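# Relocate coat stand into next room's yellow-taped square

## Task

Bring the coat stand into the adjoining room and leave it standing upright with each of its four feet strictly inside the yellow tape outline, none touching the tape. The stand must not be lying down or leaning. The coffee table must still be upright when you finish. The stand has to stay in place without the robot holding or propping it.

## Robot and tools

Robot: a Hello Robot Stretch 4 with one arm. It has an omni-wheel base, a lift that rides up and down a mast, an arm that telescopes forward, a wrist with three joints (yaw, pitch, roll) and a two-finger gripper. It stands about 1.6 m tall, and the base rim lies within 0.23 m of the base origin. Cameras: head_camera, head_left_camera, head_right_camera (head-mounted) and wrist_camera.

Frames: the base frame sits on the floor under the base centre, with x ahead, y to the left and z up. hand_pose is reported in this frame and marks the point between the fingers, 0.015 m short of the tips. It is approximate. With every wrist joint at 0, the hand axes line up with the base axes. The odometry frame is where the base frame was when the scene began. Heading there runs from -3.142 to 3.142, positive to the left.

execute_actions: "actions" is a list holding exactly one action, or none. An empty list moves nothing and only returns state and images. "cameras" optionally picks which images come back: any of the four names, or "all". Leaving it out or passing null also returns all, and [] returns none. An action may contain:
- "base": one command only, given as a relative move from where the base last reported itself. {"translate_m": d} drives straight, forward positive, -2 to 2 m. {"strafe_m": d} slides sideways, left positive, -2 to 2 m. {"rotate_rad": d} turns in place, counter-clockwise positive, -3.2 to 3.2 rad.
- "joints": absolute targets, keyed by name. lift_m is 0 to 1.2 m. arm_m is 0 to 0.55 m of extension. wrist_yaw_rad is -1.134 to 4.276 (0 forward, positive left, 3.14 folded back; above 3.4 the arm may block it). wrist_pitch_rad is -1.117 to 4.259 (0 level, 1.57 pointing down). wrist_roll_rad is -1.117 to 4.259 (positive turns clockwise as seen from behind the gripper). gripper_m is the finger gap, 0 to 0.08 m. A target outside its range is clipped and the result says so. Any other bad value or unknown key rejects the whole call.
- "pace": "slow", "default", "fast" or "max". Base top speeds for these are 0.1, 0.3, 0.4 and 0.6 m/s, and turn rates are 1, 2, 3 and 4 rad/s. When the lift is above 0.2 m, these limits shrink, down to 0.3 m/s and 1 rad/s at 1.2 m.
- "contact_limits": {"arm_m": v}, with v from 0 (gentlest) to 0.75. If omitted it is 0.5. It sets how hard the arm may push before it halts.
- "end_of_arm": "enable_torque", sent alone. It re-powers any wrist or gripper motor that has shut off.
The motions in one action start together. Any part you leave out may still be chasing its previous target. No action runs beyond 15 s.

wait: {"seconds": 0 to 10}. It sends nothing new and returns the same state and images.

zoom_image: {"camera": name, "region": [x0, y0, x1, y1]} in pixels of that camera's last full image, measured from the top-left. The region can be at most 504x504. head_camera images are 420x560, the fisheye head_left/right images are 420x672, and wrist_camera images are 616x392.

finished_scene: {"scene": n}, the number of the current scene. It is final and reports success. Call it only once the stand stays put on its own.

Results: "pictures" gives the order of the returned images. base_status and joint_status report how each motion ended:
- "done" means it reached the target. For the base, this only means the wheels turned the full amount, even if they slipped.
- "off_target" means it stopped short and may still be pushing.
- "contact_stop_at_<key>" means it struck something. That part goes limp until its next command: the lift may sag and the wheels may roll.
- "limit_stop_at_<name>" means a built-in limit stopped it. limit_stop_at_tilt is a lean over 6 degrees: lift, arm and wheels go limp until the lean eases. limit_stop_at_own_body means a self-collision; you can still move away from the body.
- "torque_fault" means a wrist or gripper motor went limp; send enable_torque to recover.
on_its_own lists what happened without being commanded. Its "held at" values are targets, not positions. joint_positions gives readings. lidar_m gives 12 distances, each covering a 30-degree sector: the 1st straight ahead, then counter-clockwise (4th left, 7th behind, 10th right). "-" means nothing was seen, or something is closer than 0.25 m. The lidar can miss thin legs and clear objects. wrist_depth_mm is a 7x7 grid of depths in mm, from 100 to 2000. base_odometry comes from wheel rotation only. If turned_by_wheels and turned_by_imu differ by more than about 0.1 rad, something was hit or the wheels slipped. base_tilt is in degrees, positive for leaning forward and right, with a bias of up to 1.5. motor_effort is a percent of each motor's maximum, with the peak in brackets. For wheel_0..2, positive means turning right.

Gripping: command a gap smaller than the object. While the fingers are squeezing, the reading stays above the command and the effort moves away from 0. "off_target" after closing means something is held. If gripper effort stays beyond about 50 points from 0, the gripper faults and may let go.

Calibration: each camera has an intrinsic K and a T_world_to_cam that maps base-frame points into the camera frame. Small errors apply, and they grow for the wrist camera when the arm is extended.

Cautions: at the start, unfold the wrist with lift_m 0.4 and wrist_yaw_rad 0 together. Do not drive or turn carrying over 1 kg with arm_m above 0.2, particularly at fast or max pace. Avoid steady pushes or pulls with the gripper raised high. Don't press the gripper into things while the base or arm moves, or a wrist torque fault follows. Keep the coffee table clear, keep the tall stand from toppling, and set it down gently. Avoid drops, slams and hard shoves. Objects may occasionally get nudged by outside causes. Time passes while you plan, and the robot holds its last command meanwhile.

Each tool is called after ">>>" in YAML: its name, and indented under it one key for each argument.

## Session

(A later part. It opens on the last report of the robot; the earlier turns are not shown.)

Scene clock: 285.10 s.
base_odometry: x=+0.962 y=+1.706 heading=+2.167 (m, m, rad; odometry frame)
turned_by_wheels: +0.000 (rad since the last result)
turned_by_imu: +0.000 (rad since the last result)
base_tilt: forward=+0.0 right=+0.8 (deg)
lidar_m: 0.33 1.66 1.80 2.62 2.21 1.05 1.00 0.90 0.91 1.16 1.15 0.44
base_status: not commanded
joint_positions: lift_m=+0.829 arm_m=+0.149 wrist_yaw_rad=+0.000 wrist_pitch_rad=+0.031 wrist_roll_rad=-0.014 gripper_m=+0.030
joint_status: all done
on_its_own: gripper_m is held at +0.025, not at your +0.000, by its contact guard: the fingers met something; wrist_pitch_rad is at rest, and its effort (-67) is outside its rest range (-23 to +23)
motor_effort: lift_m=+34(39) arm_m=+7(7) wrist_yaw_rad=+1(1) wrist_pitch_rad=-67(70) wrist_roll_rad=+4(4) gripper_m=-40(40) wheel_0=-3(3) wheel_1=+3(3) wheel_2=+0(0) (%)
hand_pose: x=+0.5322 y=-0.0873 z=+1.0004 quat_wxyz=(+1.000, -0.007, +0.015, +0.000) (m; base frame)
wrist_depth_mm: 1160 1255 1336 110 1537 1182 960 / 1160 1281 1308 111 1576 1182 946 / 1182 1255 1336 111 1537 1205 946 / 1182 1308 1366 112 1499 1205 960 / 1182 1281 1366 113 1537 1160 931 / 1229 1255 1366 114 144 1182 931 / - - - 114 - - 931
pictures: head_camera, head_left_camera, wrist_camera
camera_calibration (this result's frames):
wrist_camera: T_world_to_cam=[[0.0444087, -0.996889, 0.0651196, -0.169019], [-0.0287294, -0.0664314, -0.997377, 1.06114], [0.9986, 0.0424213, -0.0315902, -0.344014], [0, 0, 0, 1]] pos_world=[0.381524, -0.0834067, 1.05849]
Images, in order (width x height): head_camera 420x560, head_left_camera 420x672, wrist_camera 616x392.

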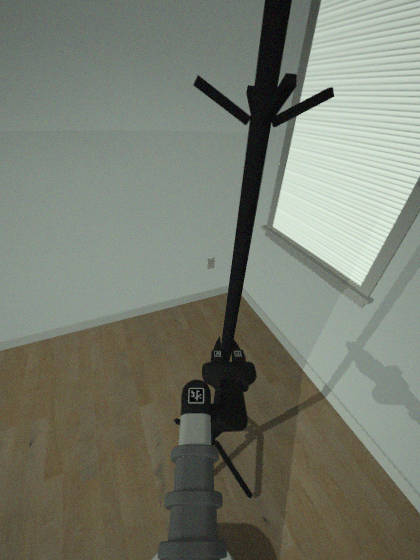

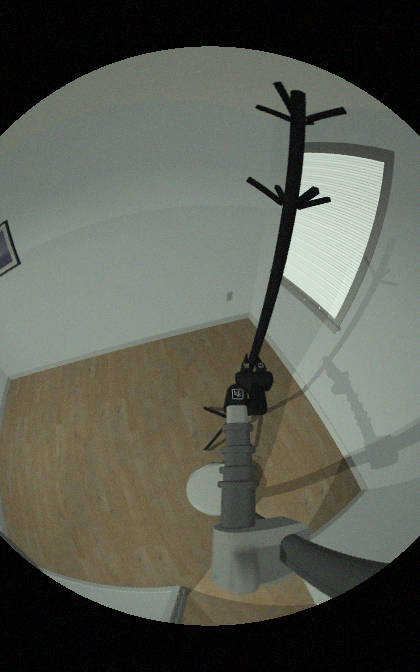

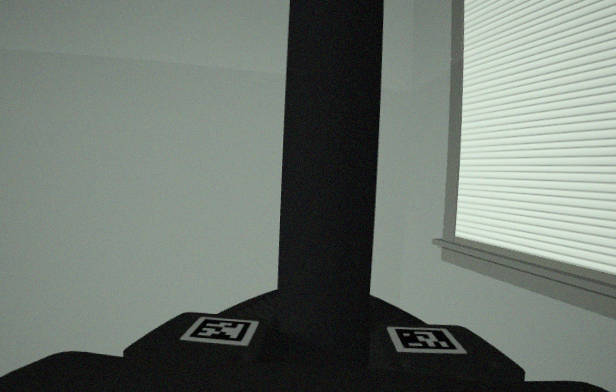

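>>> execute_actions:
  actions:
    - {"base": {"rotate_rad": -2.777}, "pace": "slow"}

Scene clock: 337.27 s.
torque_fault: gripper_m switched itself off since the last result.
base_odometry: x=+0.962 y=+1.706 heading=-0.609 (m, m, rad; odometry frame)
turned_by_wheels: -2.776 (rad since the last result)
turned_by_imu: -2.779 (rad since the last result)
base_tilt: forward=+0.2 right=+0.8 (deg)
lidar_m: 1.20 0.67 0.54 0.56 1.20 1.57 1.66 1.75 2.32 2.60 1.21 1.01
base_status: done
joint_positions: lift_m=+0.830 arm_m=+0.149 wrist_yaw_rad=+0.000 wrist_pitch_rad=+0.010 wrist_roll_rad=-0.014 gripper_m=+0.052
joint_status: not commanded
on_its_own: gripper_m is off since a torque_fault, until you send "end_of_arm": "enable_torque" (your +0.000 is given up)
motor_effort: lift_m=+20(35) arm_m=+6(7) wrist_yaw_rad=+2(20) wrist_pitch_rad=-7(69) wrist_roll_rad=+3(17) gripper_m=+0(62) wheel_0=+2(9) wheel_1=+3(6) wheel_2=+2(10) (%)
hand_pose: x=+0.5324 y=-0.0874 z=+1.0061 quat_wxyz=(+1.000, -0.007, +0.005, +0.000) (m; base frame)
wrist_depth_mm: 539 683 1182 - - - - / 559 707 1281 - - - - / 569 723 1308 - - - - / 585 741 1308 - - - - / 585 741 1336 - - - - / 585 691 149 - - - - / - - - - 146 - -
pictures: head_camera, head_left_camera, head_right_camera, wrist_camera
camera_calibration (this result's frames):
wrist_camera: T_world_to_cam=[[0.042783, -0.99693, 0.0655783, -0.169051], [-0.00798014, -0.0659773, -0.997789, 1.0562], [0.999053, 0.0421651, -0.0107783, -0.365252], [0, 0, 0, 1]] pos_world=[0.380567, -0.0834465, 1.06101]
Images, in order (width x height): head_camera 420x560, head_left_camera 420x672, head_right_camera 420x672, wrist_camera 616x392.

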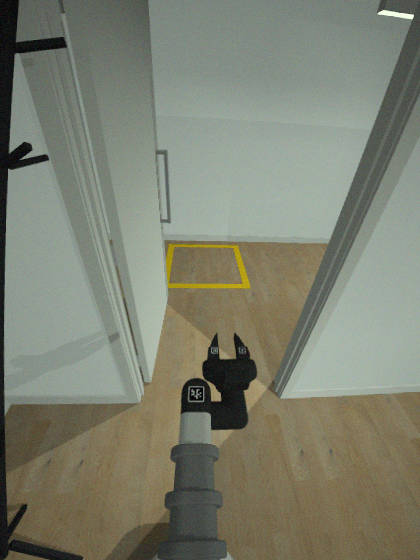

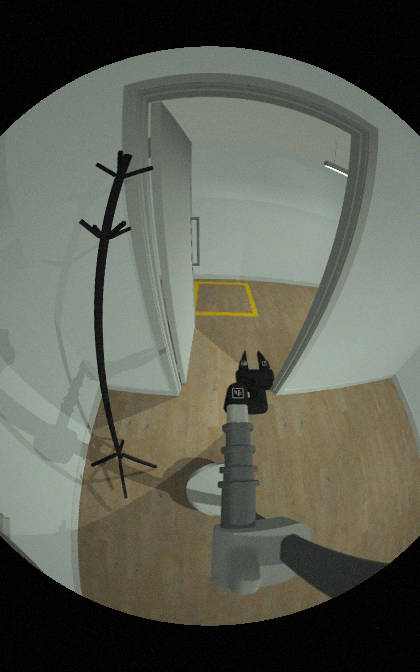

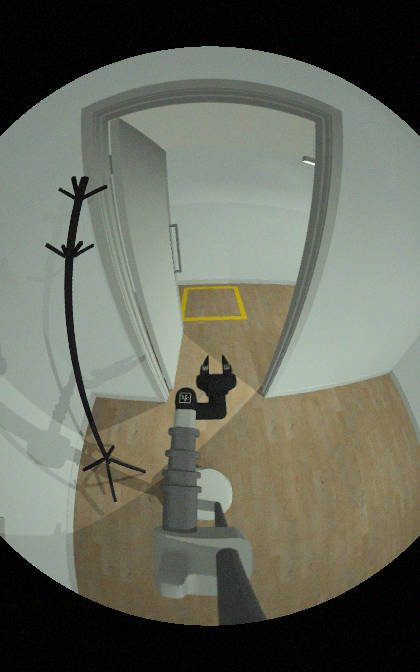

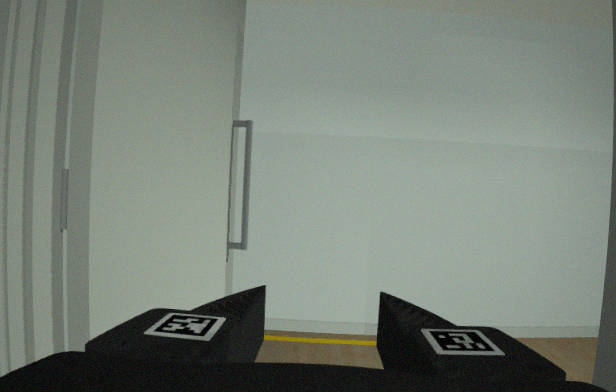

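>>> zoom_image:
  camera: "head_left_camera"
  region: [60, 400, 220, 540]

Region (60, 400, 220, 540) of head_left_camera's 420x672 image, scaled by 3.150, with more detail than that image has; it fills the top 441 rows of this view, and the rest is white.

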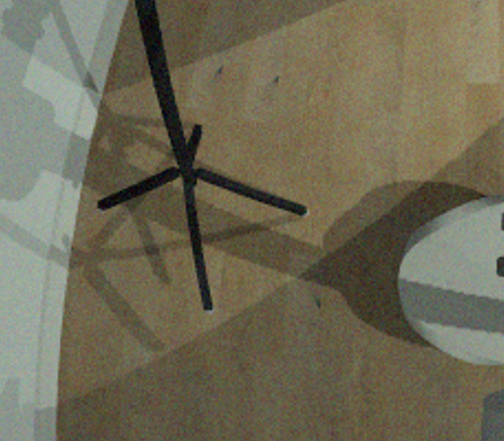

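>>> execute_actions:
  actions:
    - {"end_of_arm": "enable_torque"}
  cameras: []

>>> execute_actions:
  actions:
    - {"base": {"translate_m": -0.7}, "joints": {"gripper_m": 0.08, "lift_m": 0.62, "wrist_yaw_rad": 0.2}, "pace": "fast"}
  cameras: []

>>> execute_actions:
  actions:
    - {"base": {"strafe_m": 0.76}}

Scene clock: 457.57 s.
base_odometry: x=+0.962 y=+1.706 heading=-0.609 (m, m, rad; odometry frame)
turned_by_wheels: +0.000 (rad since the last result)
turned_by_imu: +0.000 (rad since the last result)
base_tilt: forward=+0.0 right=+0.8 (deg)
lidar_m: 1.18 0.67 0.55 0.52 1.17 1.56 1.68 1.72 2.31 2.62 1.21 0.99
base_status: not commanded
joint_positions: lift_m=+0.830 arm_m=+0.149 wrist_yaw_rad=+0.000 wrist_pitch_rad=+0.010 wrist_roll_rad=-0.014 gripper_m=+0.052
joint_status: not commanded
end_of_arm: enable_torque: each motor that was off is on again
on_its_own: gripper_m is held at +0.052, not at your +0.000, since a torque_fault
motor_effort: lift_m=+20(20) arm_m=+7(7) wrist_yaw_rad=+1(1) wrist_pitch_rad=-8(8) wrist_roll_rad=+2(2) gripper_m=+1(0) wheel_0=+3(3) wheel_1=+3(3) wheel_2=+2(2) (%)
hand_pose: x=+0.5324 y=-0.0874 z=+1.0061 quat_wxyz=(+1.000, -0.007, +0.005, +0.000) (m; base frame)
wrist_depth_mm: 539 683 1205 - - - - / 559 707 1255 - - - - / 574 715 1281 - - - - / 580 723 1336 - - - - / 585 741 1366 - - - - / 580 691 149 - - - - / - - - - 147 - -
pictures: none
No camera images: the call's "cameras" was empty. Leave "cameras" out to get every camera's image.

Scene clock: 460.77 s.
base_odometry: x=+0.388 y=+2.106 heading=-0.609 (m, m, rad; odometry frame)
turned_by_wheels: +0.000 (rad since the last result)
turned_by_imu: +0.001 (rad since the last result)
base_tilt: forward=-0.2 right=+0.8 (deg)
lidar_m: 1.55 0.91 0.81 1.07 1.12 1.02 0.97 1.01 1.36 2.63 2.24 1.63
base_status: done
joint_positions: lift_m=+0.620 arm_m=+0.149 wrist_yaw_rad=+0.200 wrist_pitch_rad=+0.010 wrist_roll_rad=-0.014 gripper_m=+0.080
joint_status: all done
motor_effort: lift_m=+17(16) arm_m=+6(6) wrist_yaw_rad=+2(7) wrist_pitch_rad=-9(8) wrist_roll_rad=+2(2) gripper_m=+2(2) wheel_0=+0(7) wheel_1=-3(9) wheel_2=+0(13) (%)
hand_pose: x=+0.5455 y=-0.0435 z=+0.7963 quat_wxyz=(+0.995, -0.008, +0.004, +0.100) (m; base frame)
wrist_depth_mm: 1308 1336 1255 1366 - - - / 1308 1366 1281 1397 - - - / 1308 1308 1255 1464 - - - / 1336 1336 1281 1661 - - - / 1281 1336 1281 1537 - - - / 1229 1308 165 1618 - - 1060 / - - 144 1756 1863 - -
pictures: none
No camera images: the call's "cameras" was empty. Leave "cameras" out to get every camera's image.

Scene clock: 464.63 s.
base_odometry: x=+0.823 y=+2.729 heading=-0.609 (m, m, rad; odometry frame)
turned_by_wheels: +0.000 (rad since the last result)
turned_by_imu: -0.001 (rad since the last result)
base_tilt: forward=+0.0 right=+0.9 (deg)
lidar_m: 0.58 0.54 0.34 0.32 0.34 0.43 0.99 1.03 1.39 3.39 2.21 0.55
base_status: done
joint_positions: lift_m=+0.620 arm_m=+0.149 wrist_yaw_rad=+0.200 wrist_pitch_rad=+0.010 wrist_roll_rad=-0.014 gripper_m=+0.080
joint_status: not commanded
motor_effort: lift_m=+17(17) arm_m=+6(6) wrist_yaw_rad=+2(2) wrist_pitch_rad=-7(9) wrist_roll_rad=+2(2) gripper_m=+3(2) wheel_0=-1(11) wheel_1=+2(9) wheel_2=+0(0) (%)
hand_pose: x=+0.5455 y=-0.0434 z=+0.7963 quat_wxyz=(+0.995, -0.008, +0.004, +0.100) (m; base frame)
wrist_depth_mm: 480 621 960 1160 1138 1042 - / 480 634 976 1160 1078 1042 - / 492 647 991 1182 1138 1060 - / 500 654 991 1182 1118 1042 - / 504 668 1025 1182 1118 1042 - / 504 574 164 1160 1118 1025 - / - - 144 1160 1118 - -
pictures: head_camera, head_left_camera, head_right_camera, wrist_camera
camera_calibration (this result's frames):
wrist_camera: T_world_to_cam=[[0.239819, -0.968598, 0.0656064, -0.218317], [0.00528491, -0.066275, -0.997787, 0.842651], [0.970803, 0.239635, -0.010775, -0.358483], [0, 0, 0, 1]] pos_world=[0.395919, -0.0697095, 0.851247]
Images, in order (width x height): head_camera 420x560, head_left_camera 420x672, head_right_camera 420x672, wrist_camera 616x392.

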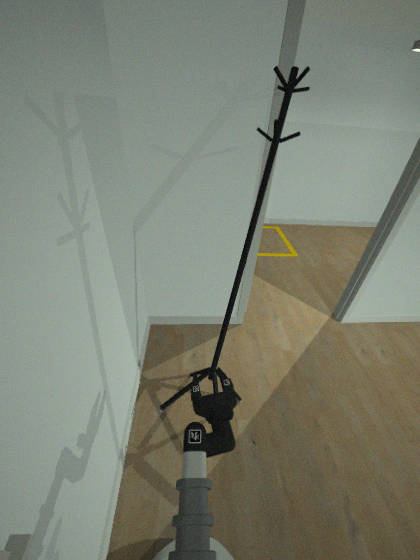

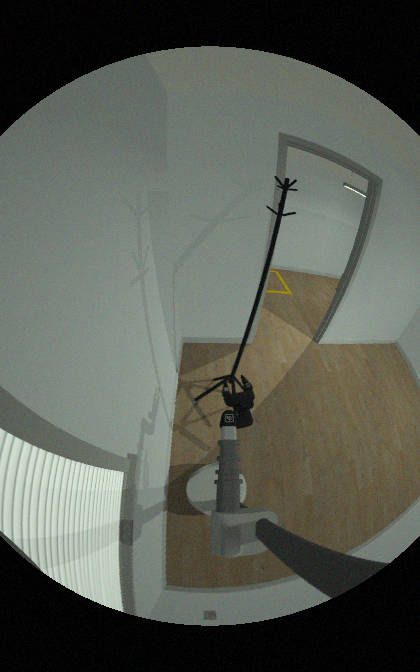

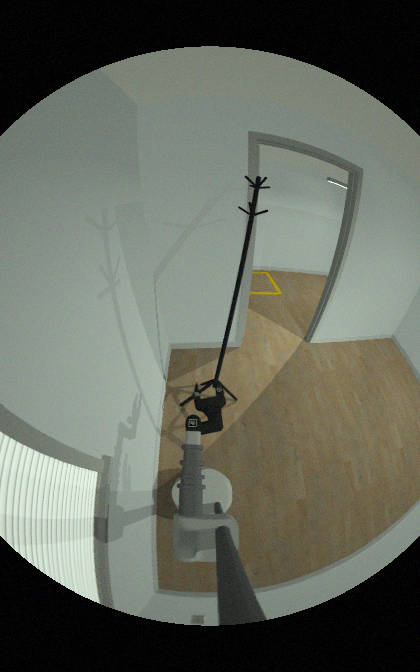

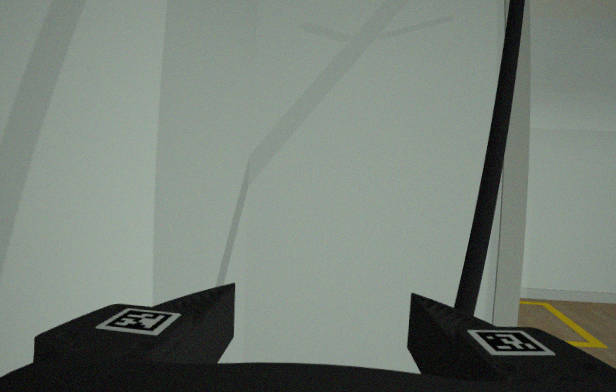

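>>> zoom_image:
  camera: "head_camera"
  region: [120, 310, 280, 470]

>>> zoom_image:
  camera: "head_right_camera"
  region: [140, 330, 280, 450]

Region (120, 310, 280, 470) of head_camera's 420x560 image, scaled by 3.150, with more detail than that image has.

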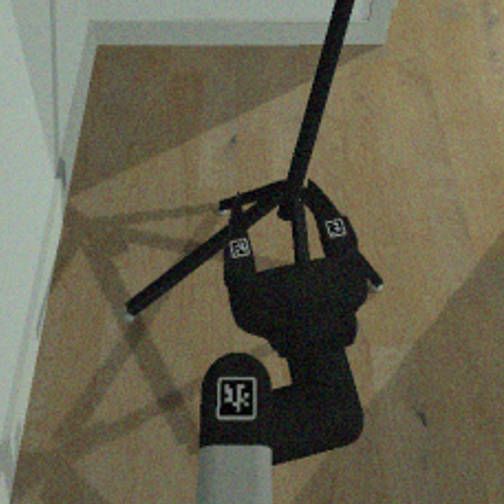

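Region (140, 330, 280, 450) of head_right_camera's 420x672 image, scaled by 3.600, with more detail than that image has; it fills the top 432 rows of this view, and the rest is white.

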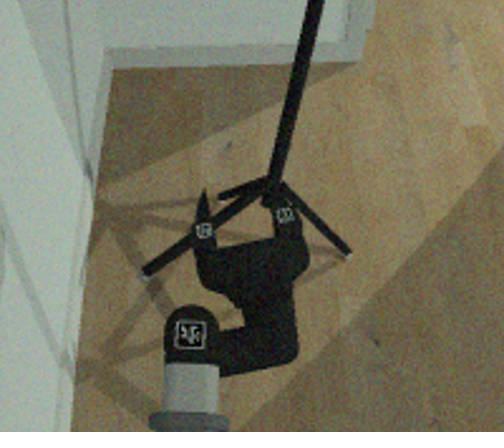

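>>> execute_actions:
  actions: []

Scene clock: 518.00 s.
base_odometry: x=+0.823 y=+2.729 heading=-0.609 (m, m, rad; odometry frame)
turned_by_wheels: +0.000 (rad since the last result)
turned_by_imu: +0.000 (rad since the last result)
base_tilt: forward=+0.0 right=+0.9 (deg)
lidar_m: 0.59 0.55 0.33 0.31 0.34 0.47 0.99 1.05 1.42 3.38 2.21 0.56
base_status: done
joint_positions: lift_m=+0.620 arm_m=+0.149 wrist_yaw_rad=+0.200 wrist_pitch_rad=+0.010 wrist_roll_rad=-0.014 gripper_m=+0.080
joint_status: not commanded
motor_effort: lift_m=+17(17) arm_m=+7(6) wrist_yaw_rad=+1(2) wrist_pitch_rad=-8(9) wrist_roll_rad=+3(2) gripper_m=+1(2) wheel_0=-1(11) wheel_1=+2(9) wheel_2=+0(0) (%)
hand_pose: x=+0.5455 y=-0.0434 z=+0.7963 quat_wxyz=(+0.995, -0.008, +0.004, +0.100) (m; base frame)
wrist_depth_mm: 477 627 960 1182 1078 1025 - / 484 640 976 1182 1078 1060 - / 492 654 1008 1160 1098 1042 - / 500 661 1008 1182 1098 1025 - / 496 661 1042 1182 1118 1042 - / 496 580 165 1160 1118 1025 - / - - 145 1182 1098 - -
pictures: head_camera, head_left_camera, head_right_camera, wrist_camera
camera_calibration (this result's frames):
wrist_camera: T_world_to_cam=[[0.239817, -0.968599, 0.0656065, -0.218316], [0.00528473, -0.0662751, -0.997787, 0.842651], [0.970804, 0.239633, -0.0107751, -0.358483], [0, 0, 0, 1]] pos_world=[0.395919, -0.0697096, 0.851247]
Images, in order (width x height): head_camera 420x560, head_left_camera 420x672, head_right_camera 420x672, wrist_camera 616x392.

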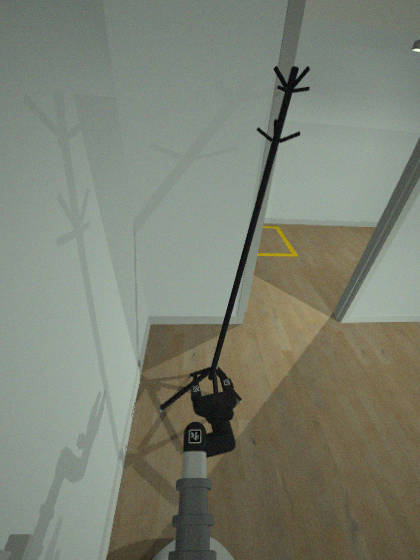

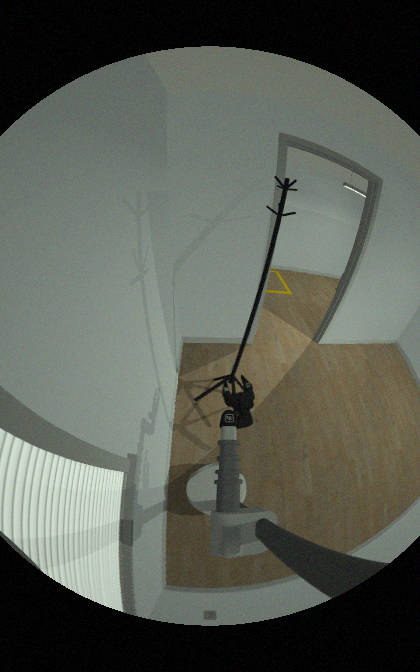

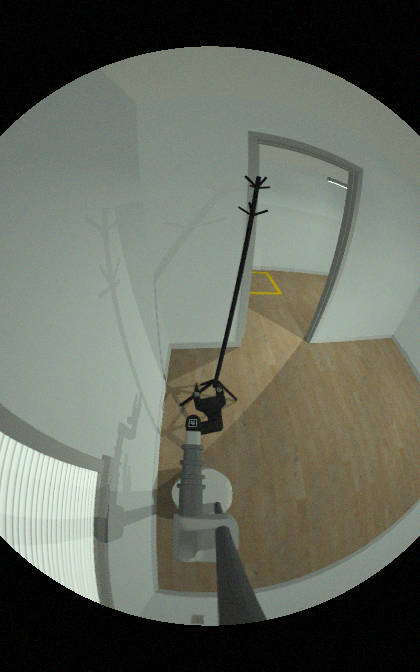

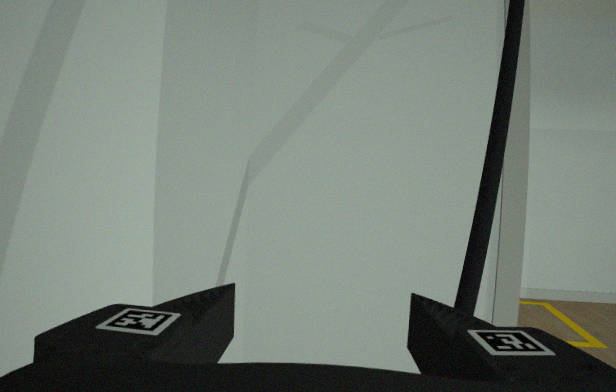

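>>> zoom_image:
  camera: "head_camera"
  region: [200, 30, 400, 230]

>>> zoom_image:
  camera: "head_left_camera"
  region: [150, 330, 290, 450]

Region (200, 30, 400, 230) of head_camera's 420x560 image, scaled by 2.520, with more detail than that image has.

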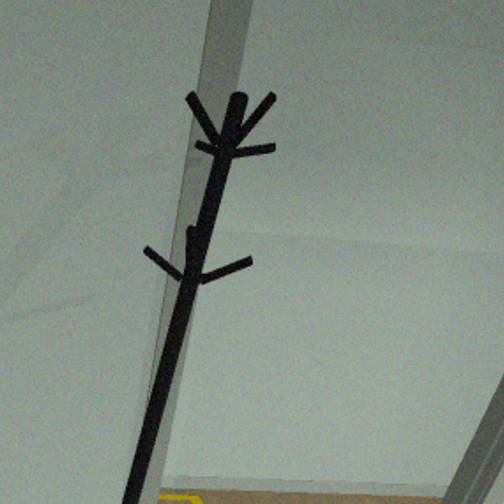

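Region (150, 330, 290, 450) of head_left_camera's 420x672 image, scaled by 3.600, with more detail than that image has; it fills the top 432 rows of this view, and the rest is white.

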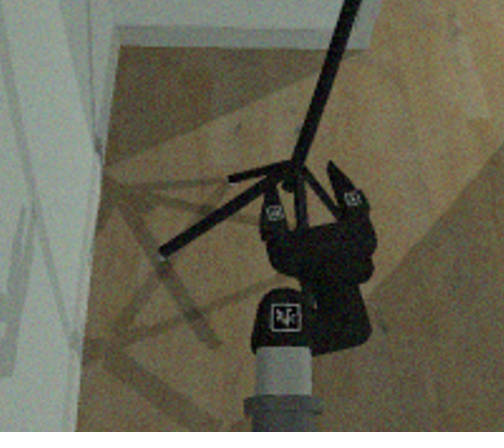

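>>> execute_actions:
  actions:
    - {"base": {"strafe_m": -0.79}, "joints": {"wrist_yaw_rad": 0.0, "lift_m": 0.675}, "pace": "fast"}
  cameras: []

>>> execute_actions:
  actions:
    - {"base": {"translate_m": 0.6}, "pace": "fast"}
  cameras: []

>>> execute_actions:
  actions:
    - {"base": {"rotate_rad": 1.05}, "joints": {"wrist_roll_rad": 0.2}}

Scene clock: 641.13 s.
base_odometry: x=+0.371 y=+2.082 heading=-0.609 (m, m, rad; odometry frame)
turned_by_wheels: +0.000 (rad since the last result)
turned_by_imu: +0.001 (rad since the last result)
base_tilt: forward=+0.0 right=+0.8 (deg)
lidar_m: 1.55 0.95 0.83 1.11 1.16 1.03 0.98 1.00 1.37 2.60 2.25 1.62
base_status: done
joint_positions: lift_m=+0.675 arm_m=+0.149 wrist_yaw_rad=+0.000 wrist_pitch_rad=+0.010 wrist_roll_rad=-0.014 gripper_m=+0.080
joint_status: all done
motor_effort: lift_m=+23(29) arm_m=+6(7) wrist_yaw_rad=+1(7) wrist_pitch_rad=-8(8) wrist_roll_rad=+3(3) gripper_m=+2(2) wheel_0=+0(12) wheel_1=+0(12) wheel_2=+0(0) (%)
hand_pose: x=+0.5324 y=-0.0874 z=+0.8508 quat_wxyz=(+1.000, -0.007, +0.005, +0.000) (m; base frame)
wrist_depth_mm: 1205 1182 1308 - - 1160 1138 / 1205 1182 1366 - - 1160 1160 / 1229 1229 1430 - - 1138 1138 / 1229 1205 1618 - - 1160 1160 / 1255 1205 1618 - - 1182 1138 / 1205 1182 165 - - 1160 1138 / - - 144 - - - -
pictures: none
No camera images: the call's "cameras" was empty. Leave "cameras" out to get every camera's image.

Scene clock: 643.97 s.
base_odometry: x=+0.863 y=+1.738 heading=-0.609 (m, m, rad; odometry frame)
turned_by_wheels: +0.000 (rad since the last result)
turned_by_imu: -0.001 (rad since the last result)
base_tilt: forward=+0.1 right=+0.7 (deg)
lidar_m: 1.30 0.74 0.61 0.66 1.19 1.56 1.57 1.63 2.19 2.58 1.38 1.08
base_status: done
joint_positions: lift_m=+0.675 arm_m=+0.149 wrist_yaw_rad=+0.000 wrist_pitch_rad=+0.010 wrist_roll_rad=-0.014 gripper_m=+0.080
joint_status: not commanded
motor_effort: lift_m=+23(23) arm_m=+6(6) wrist_yaw_rad=+1(2) wrist_pitch_rad=-9(8) wrist_roll_rad=+2(2) gripper_m=+1(2) wheel_0=+2(7) wheel_1=+1(8) wheel_2=+2(13) (%)
hand_pose: x=+0.5324 y=-0.0874 z=+0.8508 quat_wxyz=(+1.000, -0.007, +0.005, +0.000) (m; base frame)
wrist_depth_mm: 585 741 1336 - - - - / 585 809 1308 - - - - / 615 778 1397 - - - - / 615 768 1464 - - - - / 615 788 1430 - - - - / 621 699 164 - - - 661 / - - 144 - 1921 - -
pictures: none
No camera images: the call's "cameras" was empty. Leave "cameras" out to get every camera's image.

Scene clock: 645.70 s.
base_odometry: x=+0.863 y=+1.738 heading=+0.441 (m, m, rad; odometry frame)
turned_by_wheels: +1.050 (rad since the last result)
turned_by_imu: +1.052 (rad since the last result)
base_tilt: forward=+0.0 right=+0.8 (deg)
lidar_m: 0.58 0.65 1.20 1.58 1.57 1.64 2.21 2.59 1.38 1.08 1.30 0.75
base_status: done
joint_positions: lift_m=+0.675 arm_m=+0.149 wrist_yaw_rad=+0.000 wrist_pitch_rad=+0.010 wrist_roll_rad=+0.200 gripper_m=+0.080
joint_status: all done
motor_effort: lift_m=+22(23) arm_m=+6(7) wrist_yaw_rad=+1(1) wrist_pitch_rad=-8(8) wrist_roll_rad=+4(6) gripper_m=+1(1) wheel_0=-1(9) wheel_1=-3(8) wheel_2=+0(8) (%)
hand_pose: x=+0.5324 y=-0.0874 z=+0.8509 quat_wxyz=(+0.995, +0.100, +0.005, +0.000) (m; base frame)
wrist_depth_mm: 768 854 976 1078 891 668 569 / 768 842 946 1078 904 699 580 / 768 842 946 1060 854 732 603 / 750 820 931 1060 866 732 609 / 750 809 917 1042 904 759 627 / 732 778 164 1008 976 723 634 / - - 145 976 1025 - -
pictures: head_camera, head_left_camera, head_right_camera, wrist_camera
camera_calibration (this result's frames):
wrist_camera: T_world_to_cam=[[0.0408273, -0.988235, -0.147395, 0.0241805], [-0.00794135, 0.147193, -0.989076, 0.912505], [0.999135, 0.0415519, -0.00183844, -0.374662], [0, 0, 0, 1]] pos_world=[0.380597, -0.0948501, 0.905413]
Images, in order (width x height): head_camera 420x560, head_left_camera 420x672, head_right_camera 420x672, wrist_camera 616x392.

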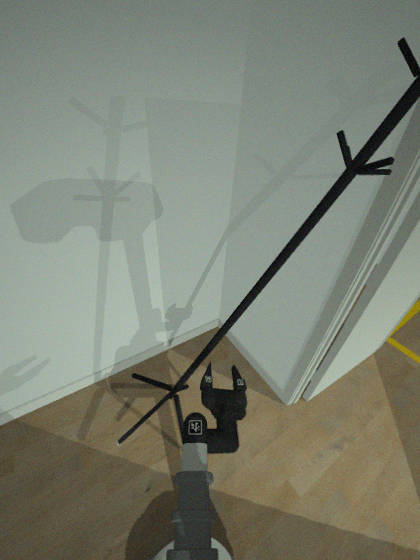

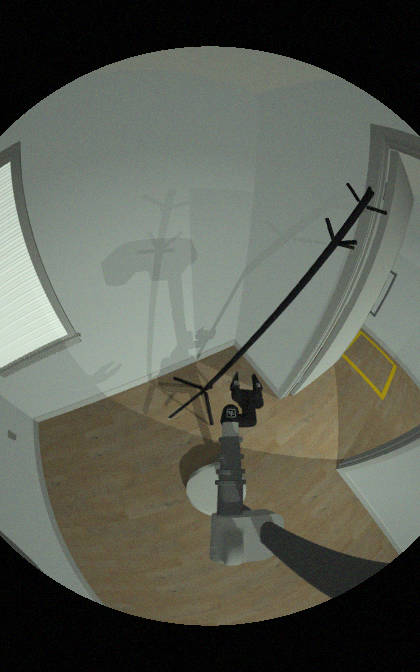

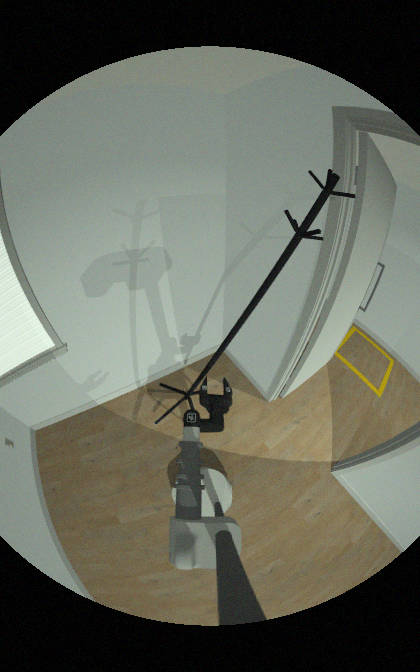

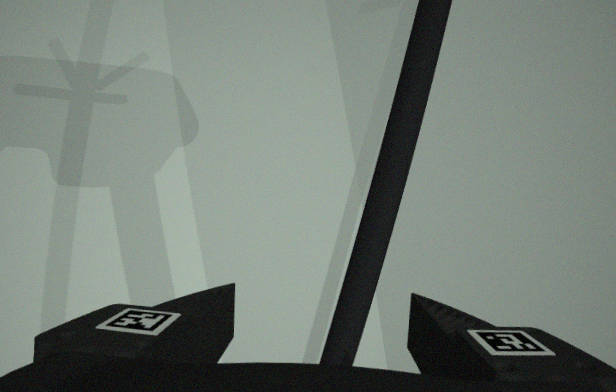

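>>> execute_actions:
  actions:
    - {"base": {"strafe_m": -0.05}}
  cameras: []

>>> execute_actions:
  actions:
    - {"base": {"translate_m": 0.17}}
  cameras: ["head_camera", "wrist_camera"]

Scene clock: 663.63 s.
base_odometry: x=+0.884 y=+1.693 heading=+0.441 (m, m, rad; odometry frame)
turned_by_wheels: +0.000 (rad since the last result)
turned_by_imu: +0.000 (rad since the last result)
base_tilt: forward=+0.1 right=+0.6 (deg)
lidar_m: 0.62 0.66 1.24 1.60 1.62 1.67 2.30 2.54 1.30 1.02 1.39 0.76
base_status: done
joint_positions: lift_m=+0.675 arm_m=+0.149 wrist_yaw_rad=+0.000 wrist_pitch_rad=+0.010 wrist_roll_rad=+0.200 gripper_m=+0.080
joint_status: not commanded
motor_effort: lift_m=+22(22) arm_m=+6(6) wrist_yaw_rad=+1(1) wrist_pitch_rad=-7(9) wrist_roll_rad=+4(3) gripper_m=+1(2) wheel_0=+0(9) wheel_1=+1(10) wheel_2=+0(1) (%)
hand_pose: x=+0.5324 y=-0.0874 z=+0.8509 quat_wxyz=(+0.995, +0.100, +0.005, +0.000) (m; base frame)
wrist_depth_mm: 788 866 991 1078 741 640 539 / 798 866 991 1078 778 654 544 / 768 866 960 1060 842 676 559 / 788 866 960 1025 931 691 569 / 768 842 946 1008 946 715 591 / 750 809 164 991 991 676 585 / - - 144 1025 1025 - -
pictures: none
No camera images: the call's "cameras" was empty. Leave "cameras" out to get every camera's image.

Scene clock: 665.57 s.
base_odometry: x=+1.038 y=+1.766 heading=+0.441 (m, m, rad; odometry frame)
turned_by_wheels: +0.000 (rad since the last result)
turned_by_imu: +0.000 (rad since the last result)
base_tilt: forward=-0.1 right=+0.7 (deg)
lidar_m: 0.45 0.45 0.57 1.43 1.70 1.77 2.36 2.69 1.15 1.05 0.94 0.59
base_status: done
joint_positions: lift_m=+0.675 arm_m=+0.149 wrist_yaw_rad=+0.000 wrist_pitch_rad=+0.010 wrist_roll_rad=+0.200 gripper_m=+0.080
joint_status: not commanded
motor_effort: lift_m=+22(22) arm_m=+6(6) wrist_yaw_rad=+1(1) wrist_pitch_rad=-7(8) wrist_roll_rad=+5(4) gripper_m=+1(1) wheel_0=+1(6) wheel_1=+2(7) wheel_2=+0(11) (%)
hand_pose: x=+0.5324 y=-0.0874 z=+0.8509 quat_wxyz=(+0.995, +0.100, +0.005, +0.000) (m; base frame)
wrist_depth_mm: 676 741 842 917 173 539 462 / 668 732 820 917 175 554 466 / 668 715 809 891 661 574 477 / 654 715 820 854 723 591 488 / 640 707 798 176 778 603 500 / 634 676 164 176 854 580 504 / - - 144 179 854 - -
pictures: head_camera, wrist_camera
camera_calibration (this result's frames):
wrist_camera: T_world_to_cam=[[0.0407115, -0.988239, -0.147395, 0.0242175], [-0.00792414, 0.147193, -0.989076, 0.9125], [0.99914, 0.0414347, -0.00183849, -0.374663], [0, 0, 0, 1]] pos_world=[0.380586, -0.0948572, 0.905413]
Images, in order (width x height): head_camera 420x560, wrist_camera 616x392.

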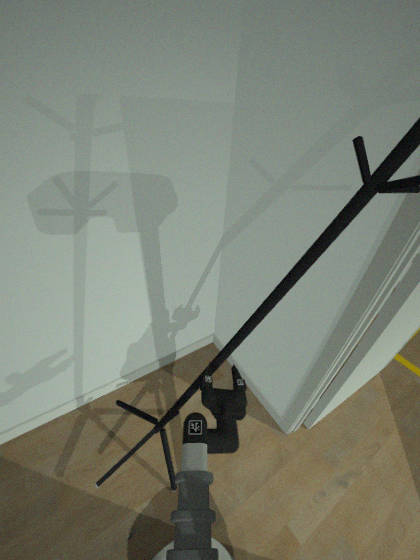

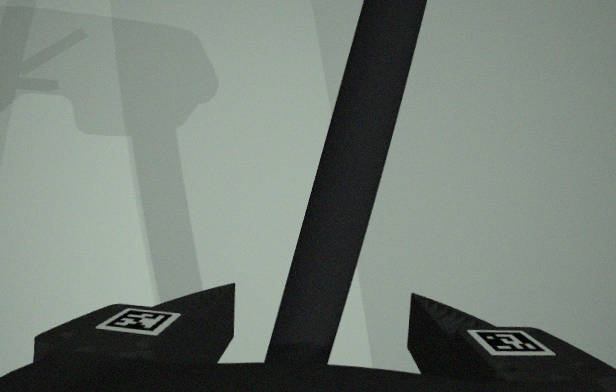

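>>> execute_actions:
  actions:
    - {"base": {"translate_m": 0.055}, "pace": "slow"}
  cameras: ["head_camera", "wrist_camera"]

Scene clock: 678.87 s.
base_odometry: x=+1.088 y=+1.789 heading=+0.441 (m, m, rad; odometry frame)
turned_by_wheels: +0.000 (rad since the last result)
turned_by_imu: +0.000 (rad since the last result)
base_tilt: forward=-0.1 right=+0.9 (deg)
lidar_m: 0.48 0.37 0.50 1.35 1.73 1.81 2.42 2.73 1.12 1.04 0.83 0.51
base_status: done
joint_positions: lift_m=+0.675 arm_m=+0.149 wrist_yaw_rad=+0.000 wrist_pitch_rad=+0.010 wrist_roll_rad=+0.200 gripper_m=+0.080
joint_status: not commanded
motor_effort: lift_m=+22(22) arm_m=+6(6) wrist_yaw_rad=+1(2) wrist_pitch_rad=-9(8) wrist_roll_rad=+4(4) gripper_m=+1(1) wheel_0=+3(4) wheel_1=+3(5) wheel_2=-3(7) (%)
hand_pose: x=+0.5324 y=-0.0874 z=+0.8509 quat_wxyz=(+0.995, +0.100, +0.005, +0.000) (m; base frame)
wrist_depth_mm: 627 691 788 854 117 512 436 / 627 683 778 854 117 525 439 / 627 683 759 809 118 544 452 / 621 676 759 125 126 554 462 / 603 676 741 120 691 574 469 / 603 634 164 119 750 544 477 / - - 144 119 809 - -
pictures: head_camera, wrist_camera
camera_calibration (this result's frames):
wrist_camera: T_world_to_cam=[[0.0407115, -0.98824, -0.147395, 0.0242174], [-0.00792409, 0.147193, -0.989076, 0.9125], [0.99914, 0.0414348, -0.00183843, -0.374663], [0, 0, 0, 1]] pos_world=[0.380586, -0.0948572, 0.905413]
Images, in order (width x height): head_camera 420x560, wrist_camera 616x392.

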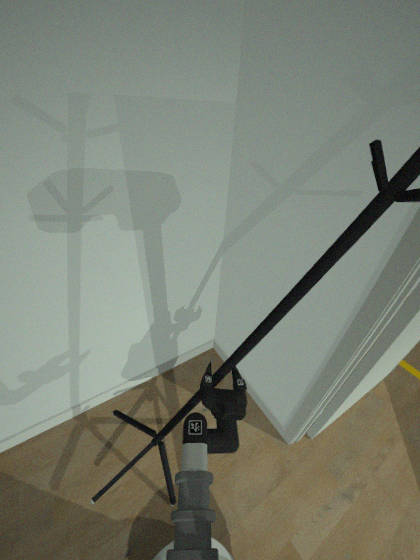

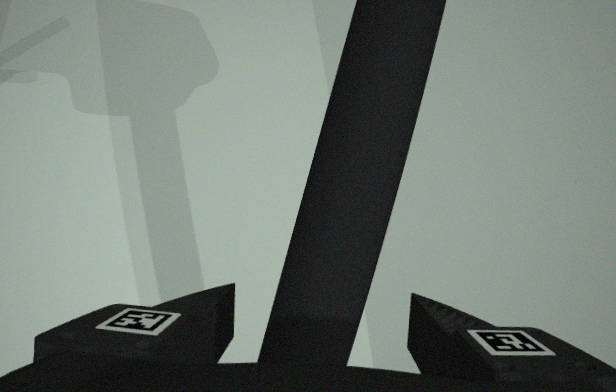

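>>> execute_actions:
  actions:
    - {"joints": {"gripper_m": 0.05}}
  cameras: ["wrist_camera"]

>>> execute_actions:
  actions:
    - {"base": {"strafe_m": 0.13}, "pace": "slow"}
  cameras: ["head_camera", "wrist_camera"]

Scene clock: 701.10 s.
base_odometry: x=+1.088 y=+1.789 heading=+0.441 (m, m, rad; odometry frame)
turned_by_wheels: +0.000 (rad since the last result)
turned_by_imu: +0.000 (rad since the last result)
base_tilt: forward=-0.1 right=+0.9 (deg)
lidar_m: 0.47 0.39 0.50 1.37 1.73 1.78 2.43 2.72 1.11 1.06 0.86 0.52
base_status: not commanded
joint_positions: lift_m=+0.675 arm_m=+0.149 wrist_yaw_rad=+0.000 wrist_pitch_rad=+0.010 wrist_roll_rad=+0.200 gripper_m=+0.050
joint_status: all done
motor_effort: lift_m=+22(22) arm_m=+6(6) wrist_yaw_rad=+1(1) wrist_pitch_rad=-9(8) wrist_roll_rad=+4(4) gripper_m=-2(1) wheel_0=+3(3) wheel_1=+3(3) wheel_2=-2(2) (%)
hand_pose: x=+0.5324 y=-0.0874 z=+0.8509 quat_wxyz=(+0.995, +0.100, +0.005, +0.000) (m; base frame)
wrist_depth_mm: 627 683 778 842 117 512 439 / 621 691 759 854 117 530 439 / 621 676 778 831 118 549 449 / 615 661 750 125 126 554 459 / 615 668 741 120 699 569 473 / 597 640 147 118 151 564 480 / - - - 119 143 - -
pictures: wrist_camera
camera_calibration (this result's frames):
wrist_camera: T_world_to_cam=[[0.0407119, -0.988238, -0.147403, 0.0242238], [-0.00792414, 0.147201, -0.989075, 0.9125], [0.99914, 0.0414352, -0.00183811, -0.374663], [0, 0, 0, 1]] pos_world=[0.380586, -0.0948576, 0.905412]
Images, in order (width x height): wrist_camera 616x392.

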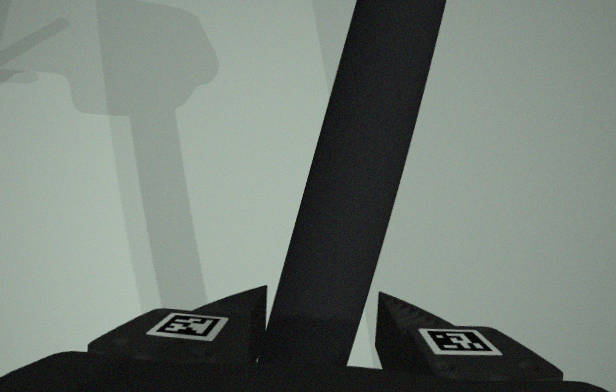

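Scene clock: 703.53 s.
base_odometry: x=+1.032 y=+1.907 heading=+0.441 (m, m, rad; odometry frame)
turned_by_wheels: +0.000 (rad since the last result)
turned_by_imu: +0.000 (rad since the last result)
base_tilt: forward=-0.1 right=+0.8 (deg)
lidar_m: 0.38 0.43 0.42 1.25 1.62 1.67 2.30 2.81 1.30 1.19 0.87 0.52
base_status: done
joint_positions: lift_m=+0.675 arm_m=+0.149 wrist_yaw_rad=-0.001 wrist_pitch_rad=+0.010 wrist_roll_rad=+0.200 gripper_m=+0.050
joint_status: not commanded
motor_effort: lift_m=+22(22) arm_m=+6(6) wrist_yaw_rad=+4(17) wrist_pitch_rad=-9(10) wrist_roll_rad=+3(4) gripper_m=-2(3) wheel_0=-2(11) wheel_1=+2(8) wheel_2=+0(2) (%)
hand_pose: x=+0.5323 y=-0.0876 z=+0.8508 quat_wxyz=(+0.995, +0.100, +0.005, -0.001) (m; base frame)
wrist_depth_mm: 569 634 707 798 112 621 535 / 569 627 699 778 112 647 535 / 564 621 691 759 113 661 554 / 559 615 683 732 113 676 564 / 554 609 676 732 114 699 580 / 549 591 146 122 115 699 591 / - - - 117 113 - 585
pictures: head_camera, wrist_camera
camera_calibration (this result's frames):
wrist_camera: T_world_to_cam=[[0.0396046, -0.988249, -0.147634, 0.0247786], [-0.00792872, 0.147435, -0.98904, 0.912491], [0.999184, 0.0403411, -0.00199645, -0.374543], [0, 0, 0, 1]] pos_world=[0.380491, -0.0949361, 0.905401]
Images, in order (width x height): head_camera 420x560, wrist_camera 616x392.

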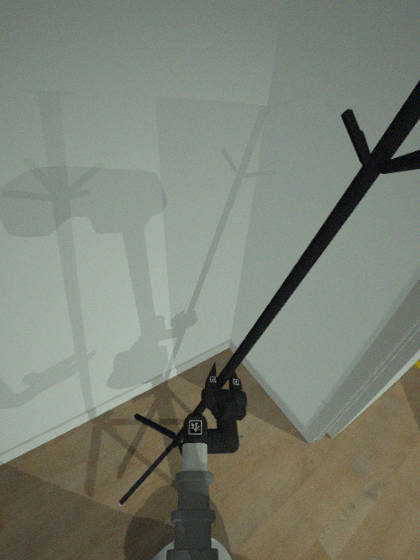

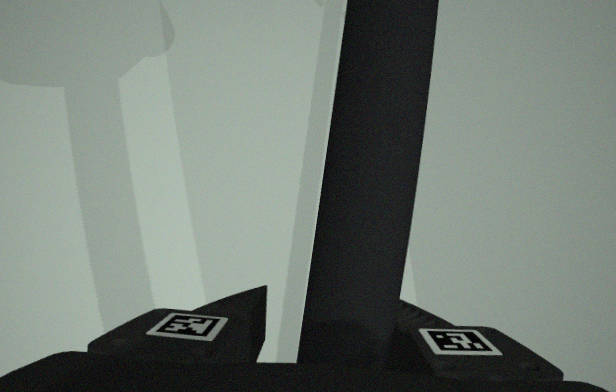

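>>> execute_actions:
  actions:
    - {"base": {"strafe_m": 0.12}, "joints": {"wrist_roll_rad": 0.08}, "pace": "slow"}
  cameras: ["head_camera", "wrist_camera", "head_left_camera"]

Scene clock: 712.10 s.
base_odometry: x=+0.981 y=+2.015 heading=+0.442 (m, m, rad; odometry frame)
turned_by_wheels: +0.000 (rad since the last result)
turned_by_imu: +0.000 (rad since the last result)
base_tilt: forward=-0.3 right=+0.7 (deg)
lidar_m: 0.38 0.39 0.91 1.17 1.52 1.56 2.13 2.88 1.45 1.29 0.97 0.44
base_status: done
joint_positions: lift_m=+0.675 arm_m=+0.149 wrist_yaw_rad=+0.002 wrist_pitch_rad=+0.010 wrist_roll_rad=+0.080 gripper_m=+0.050
joint_status: all done
motor_effort: lift_m=+22(22) arm_m=+6(6) wrist_yaw_rad=-6(17) wrist_pitch_rad=-9(11) wrist_roll_rad=+2(1) gripper_m=-2(5) wheel_0=+2(6) wheel_1=+3(8) wheel_2=+1(2) (%)
hand_pose: x=+0.5326 y=-0.0869 z=+0.8508 quat_wxyz=(+0.999, +0.040, +0.005, +0.001) (m; base frame)
wrist_depth_mm: 496 549 615 106 809 768 647 / 496 549 627 107 798 788 654 / 500 554 615 107 798 798 654 / 500 549 621 107 798 809 668 / 500 549 609 108 778 809 668 / 500 544 138 108 750 778 668 / - - - 109 144 - 661
pictures: head_camera, head_left_camera, wrist_camera
camera_calibration (this result's frames):
wrist_camera: T_world_to_cam=[[0.0442206, -0.99861, -0.0286904, -0.0790761], [-0.00852346, 0.0283404, -0.999562, 0.911248], [0.998985, 0.0444458, -0.00725838, -0.369932], [0, 0, 0, 1]] pos_world=[0.38082, -0.0883493, 0.905895]
Images, in order (width x height): head_camera 420x560, head_left_camera 420x672, wrist_camera 616x392.

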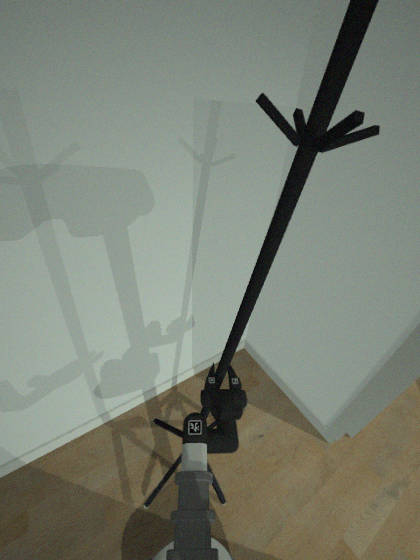

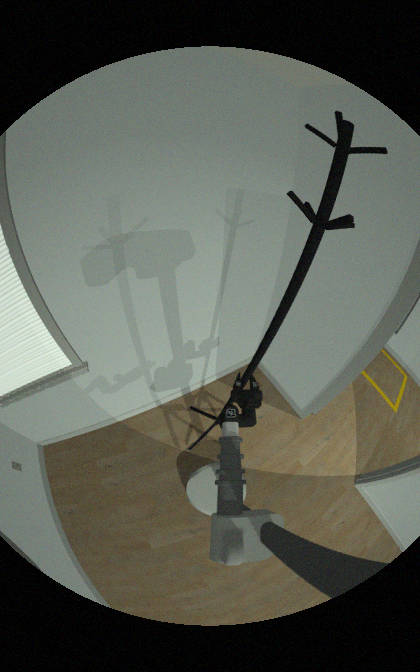

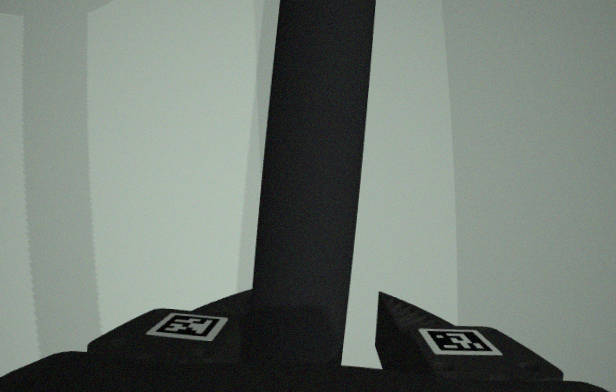

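>>> execute_actions:
  actions:
    - {"base": {"strafe_m": 0.09}, "joints": {"wrist_roll_rad": 0.0}, "pace": "slow"}
  cameras: ["head_camera", "wrist_camera", "head_left_camera"]

Scene clock: 718.53 s.
base_odometry: x=+0.942 y=+2.096 heading=+0.442 (m, m, rad; odometry frame)
turned_by_wheels: +0.000 (rad since the last result)
turned_by_imu: +0.001 (rad since the last result)
base_tilt: forward=+0.0 right=+0.9 (deg)
lidar_m: 0.39 0.82 0.85 1.12 1.44 1.49 2.03 2.93 1.55 1.40 1.04 0.42
base_status: done
joint_positions: lift_m=+0.675 arm_m=+0.149 wrist_yaw_rad=+0.004 wrist_pitch_rad=+0.011 wrist_roll_rad=+0.000 gripper_m=+0.050
joint_status: all done
motor_effort: lift_m=+22(22) arm_m=+6(6) wrist_yaw_rad=-11(11) wrist_pitch_rad=-12(11) wrist_roll_rad=+3(0) gripper_m=-2(3) wheel_0=+3(5) wheel_1=+4(9) wheel_2=+0(1) (%)
hand_pose: x=+0.5328 y=-0.0865 z=+0.8506 quat_wxyz=(+1.000, +0.000, +0.006, +0.002) (m; base frame)
wrist_depth_mm: 452 492 554 102 723 831 750 / 452 496 564 103 715 820 741 / 459 504 554 103 732 820 741 / 459 508 554 103 723 831 741 / 466 504 564 104 732 831 741 / 462 500 138 105 699 831 732 / - - - 105 143 - 715
pictures: head_camera, head_left_camera, wrist_camera
camera_calibration (this result's frames):
wrist_camera: T_world_to_cam=[[0.0466933, -0.997596, 0.0512068, -0.147938], [-0.00887237, -0.0516749, -0.998625, 0.903566], [0.99887, 0.0461748, -0.0112639, -0.366468], [0, 0, 0, 1]] pos_world=[0.380978, -0.083969, 0.905771]
Images, in order (width x height): head_camera 420x560, head_left_camera 420x672, wrist_camera 616x392.

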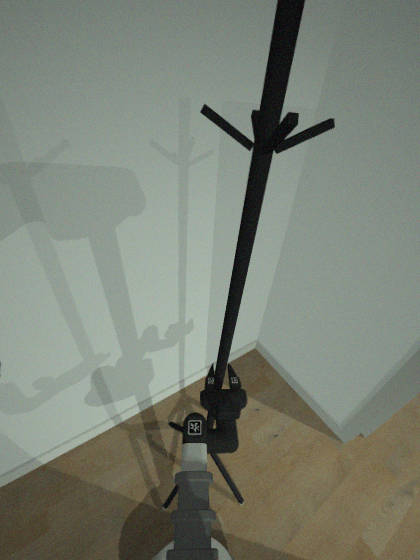

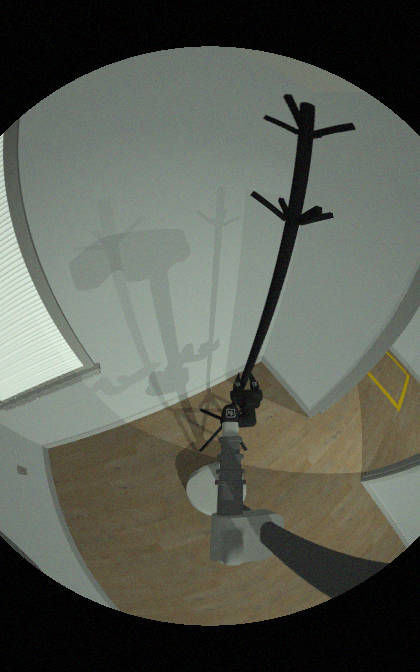

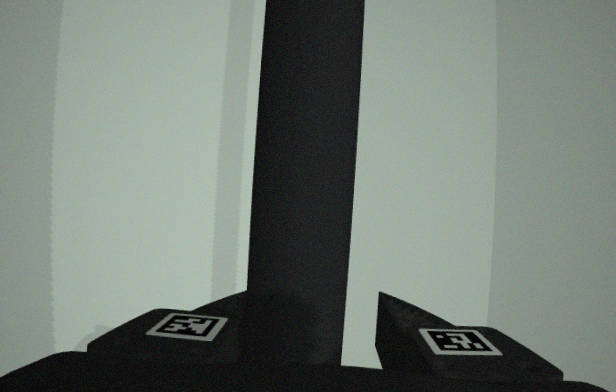

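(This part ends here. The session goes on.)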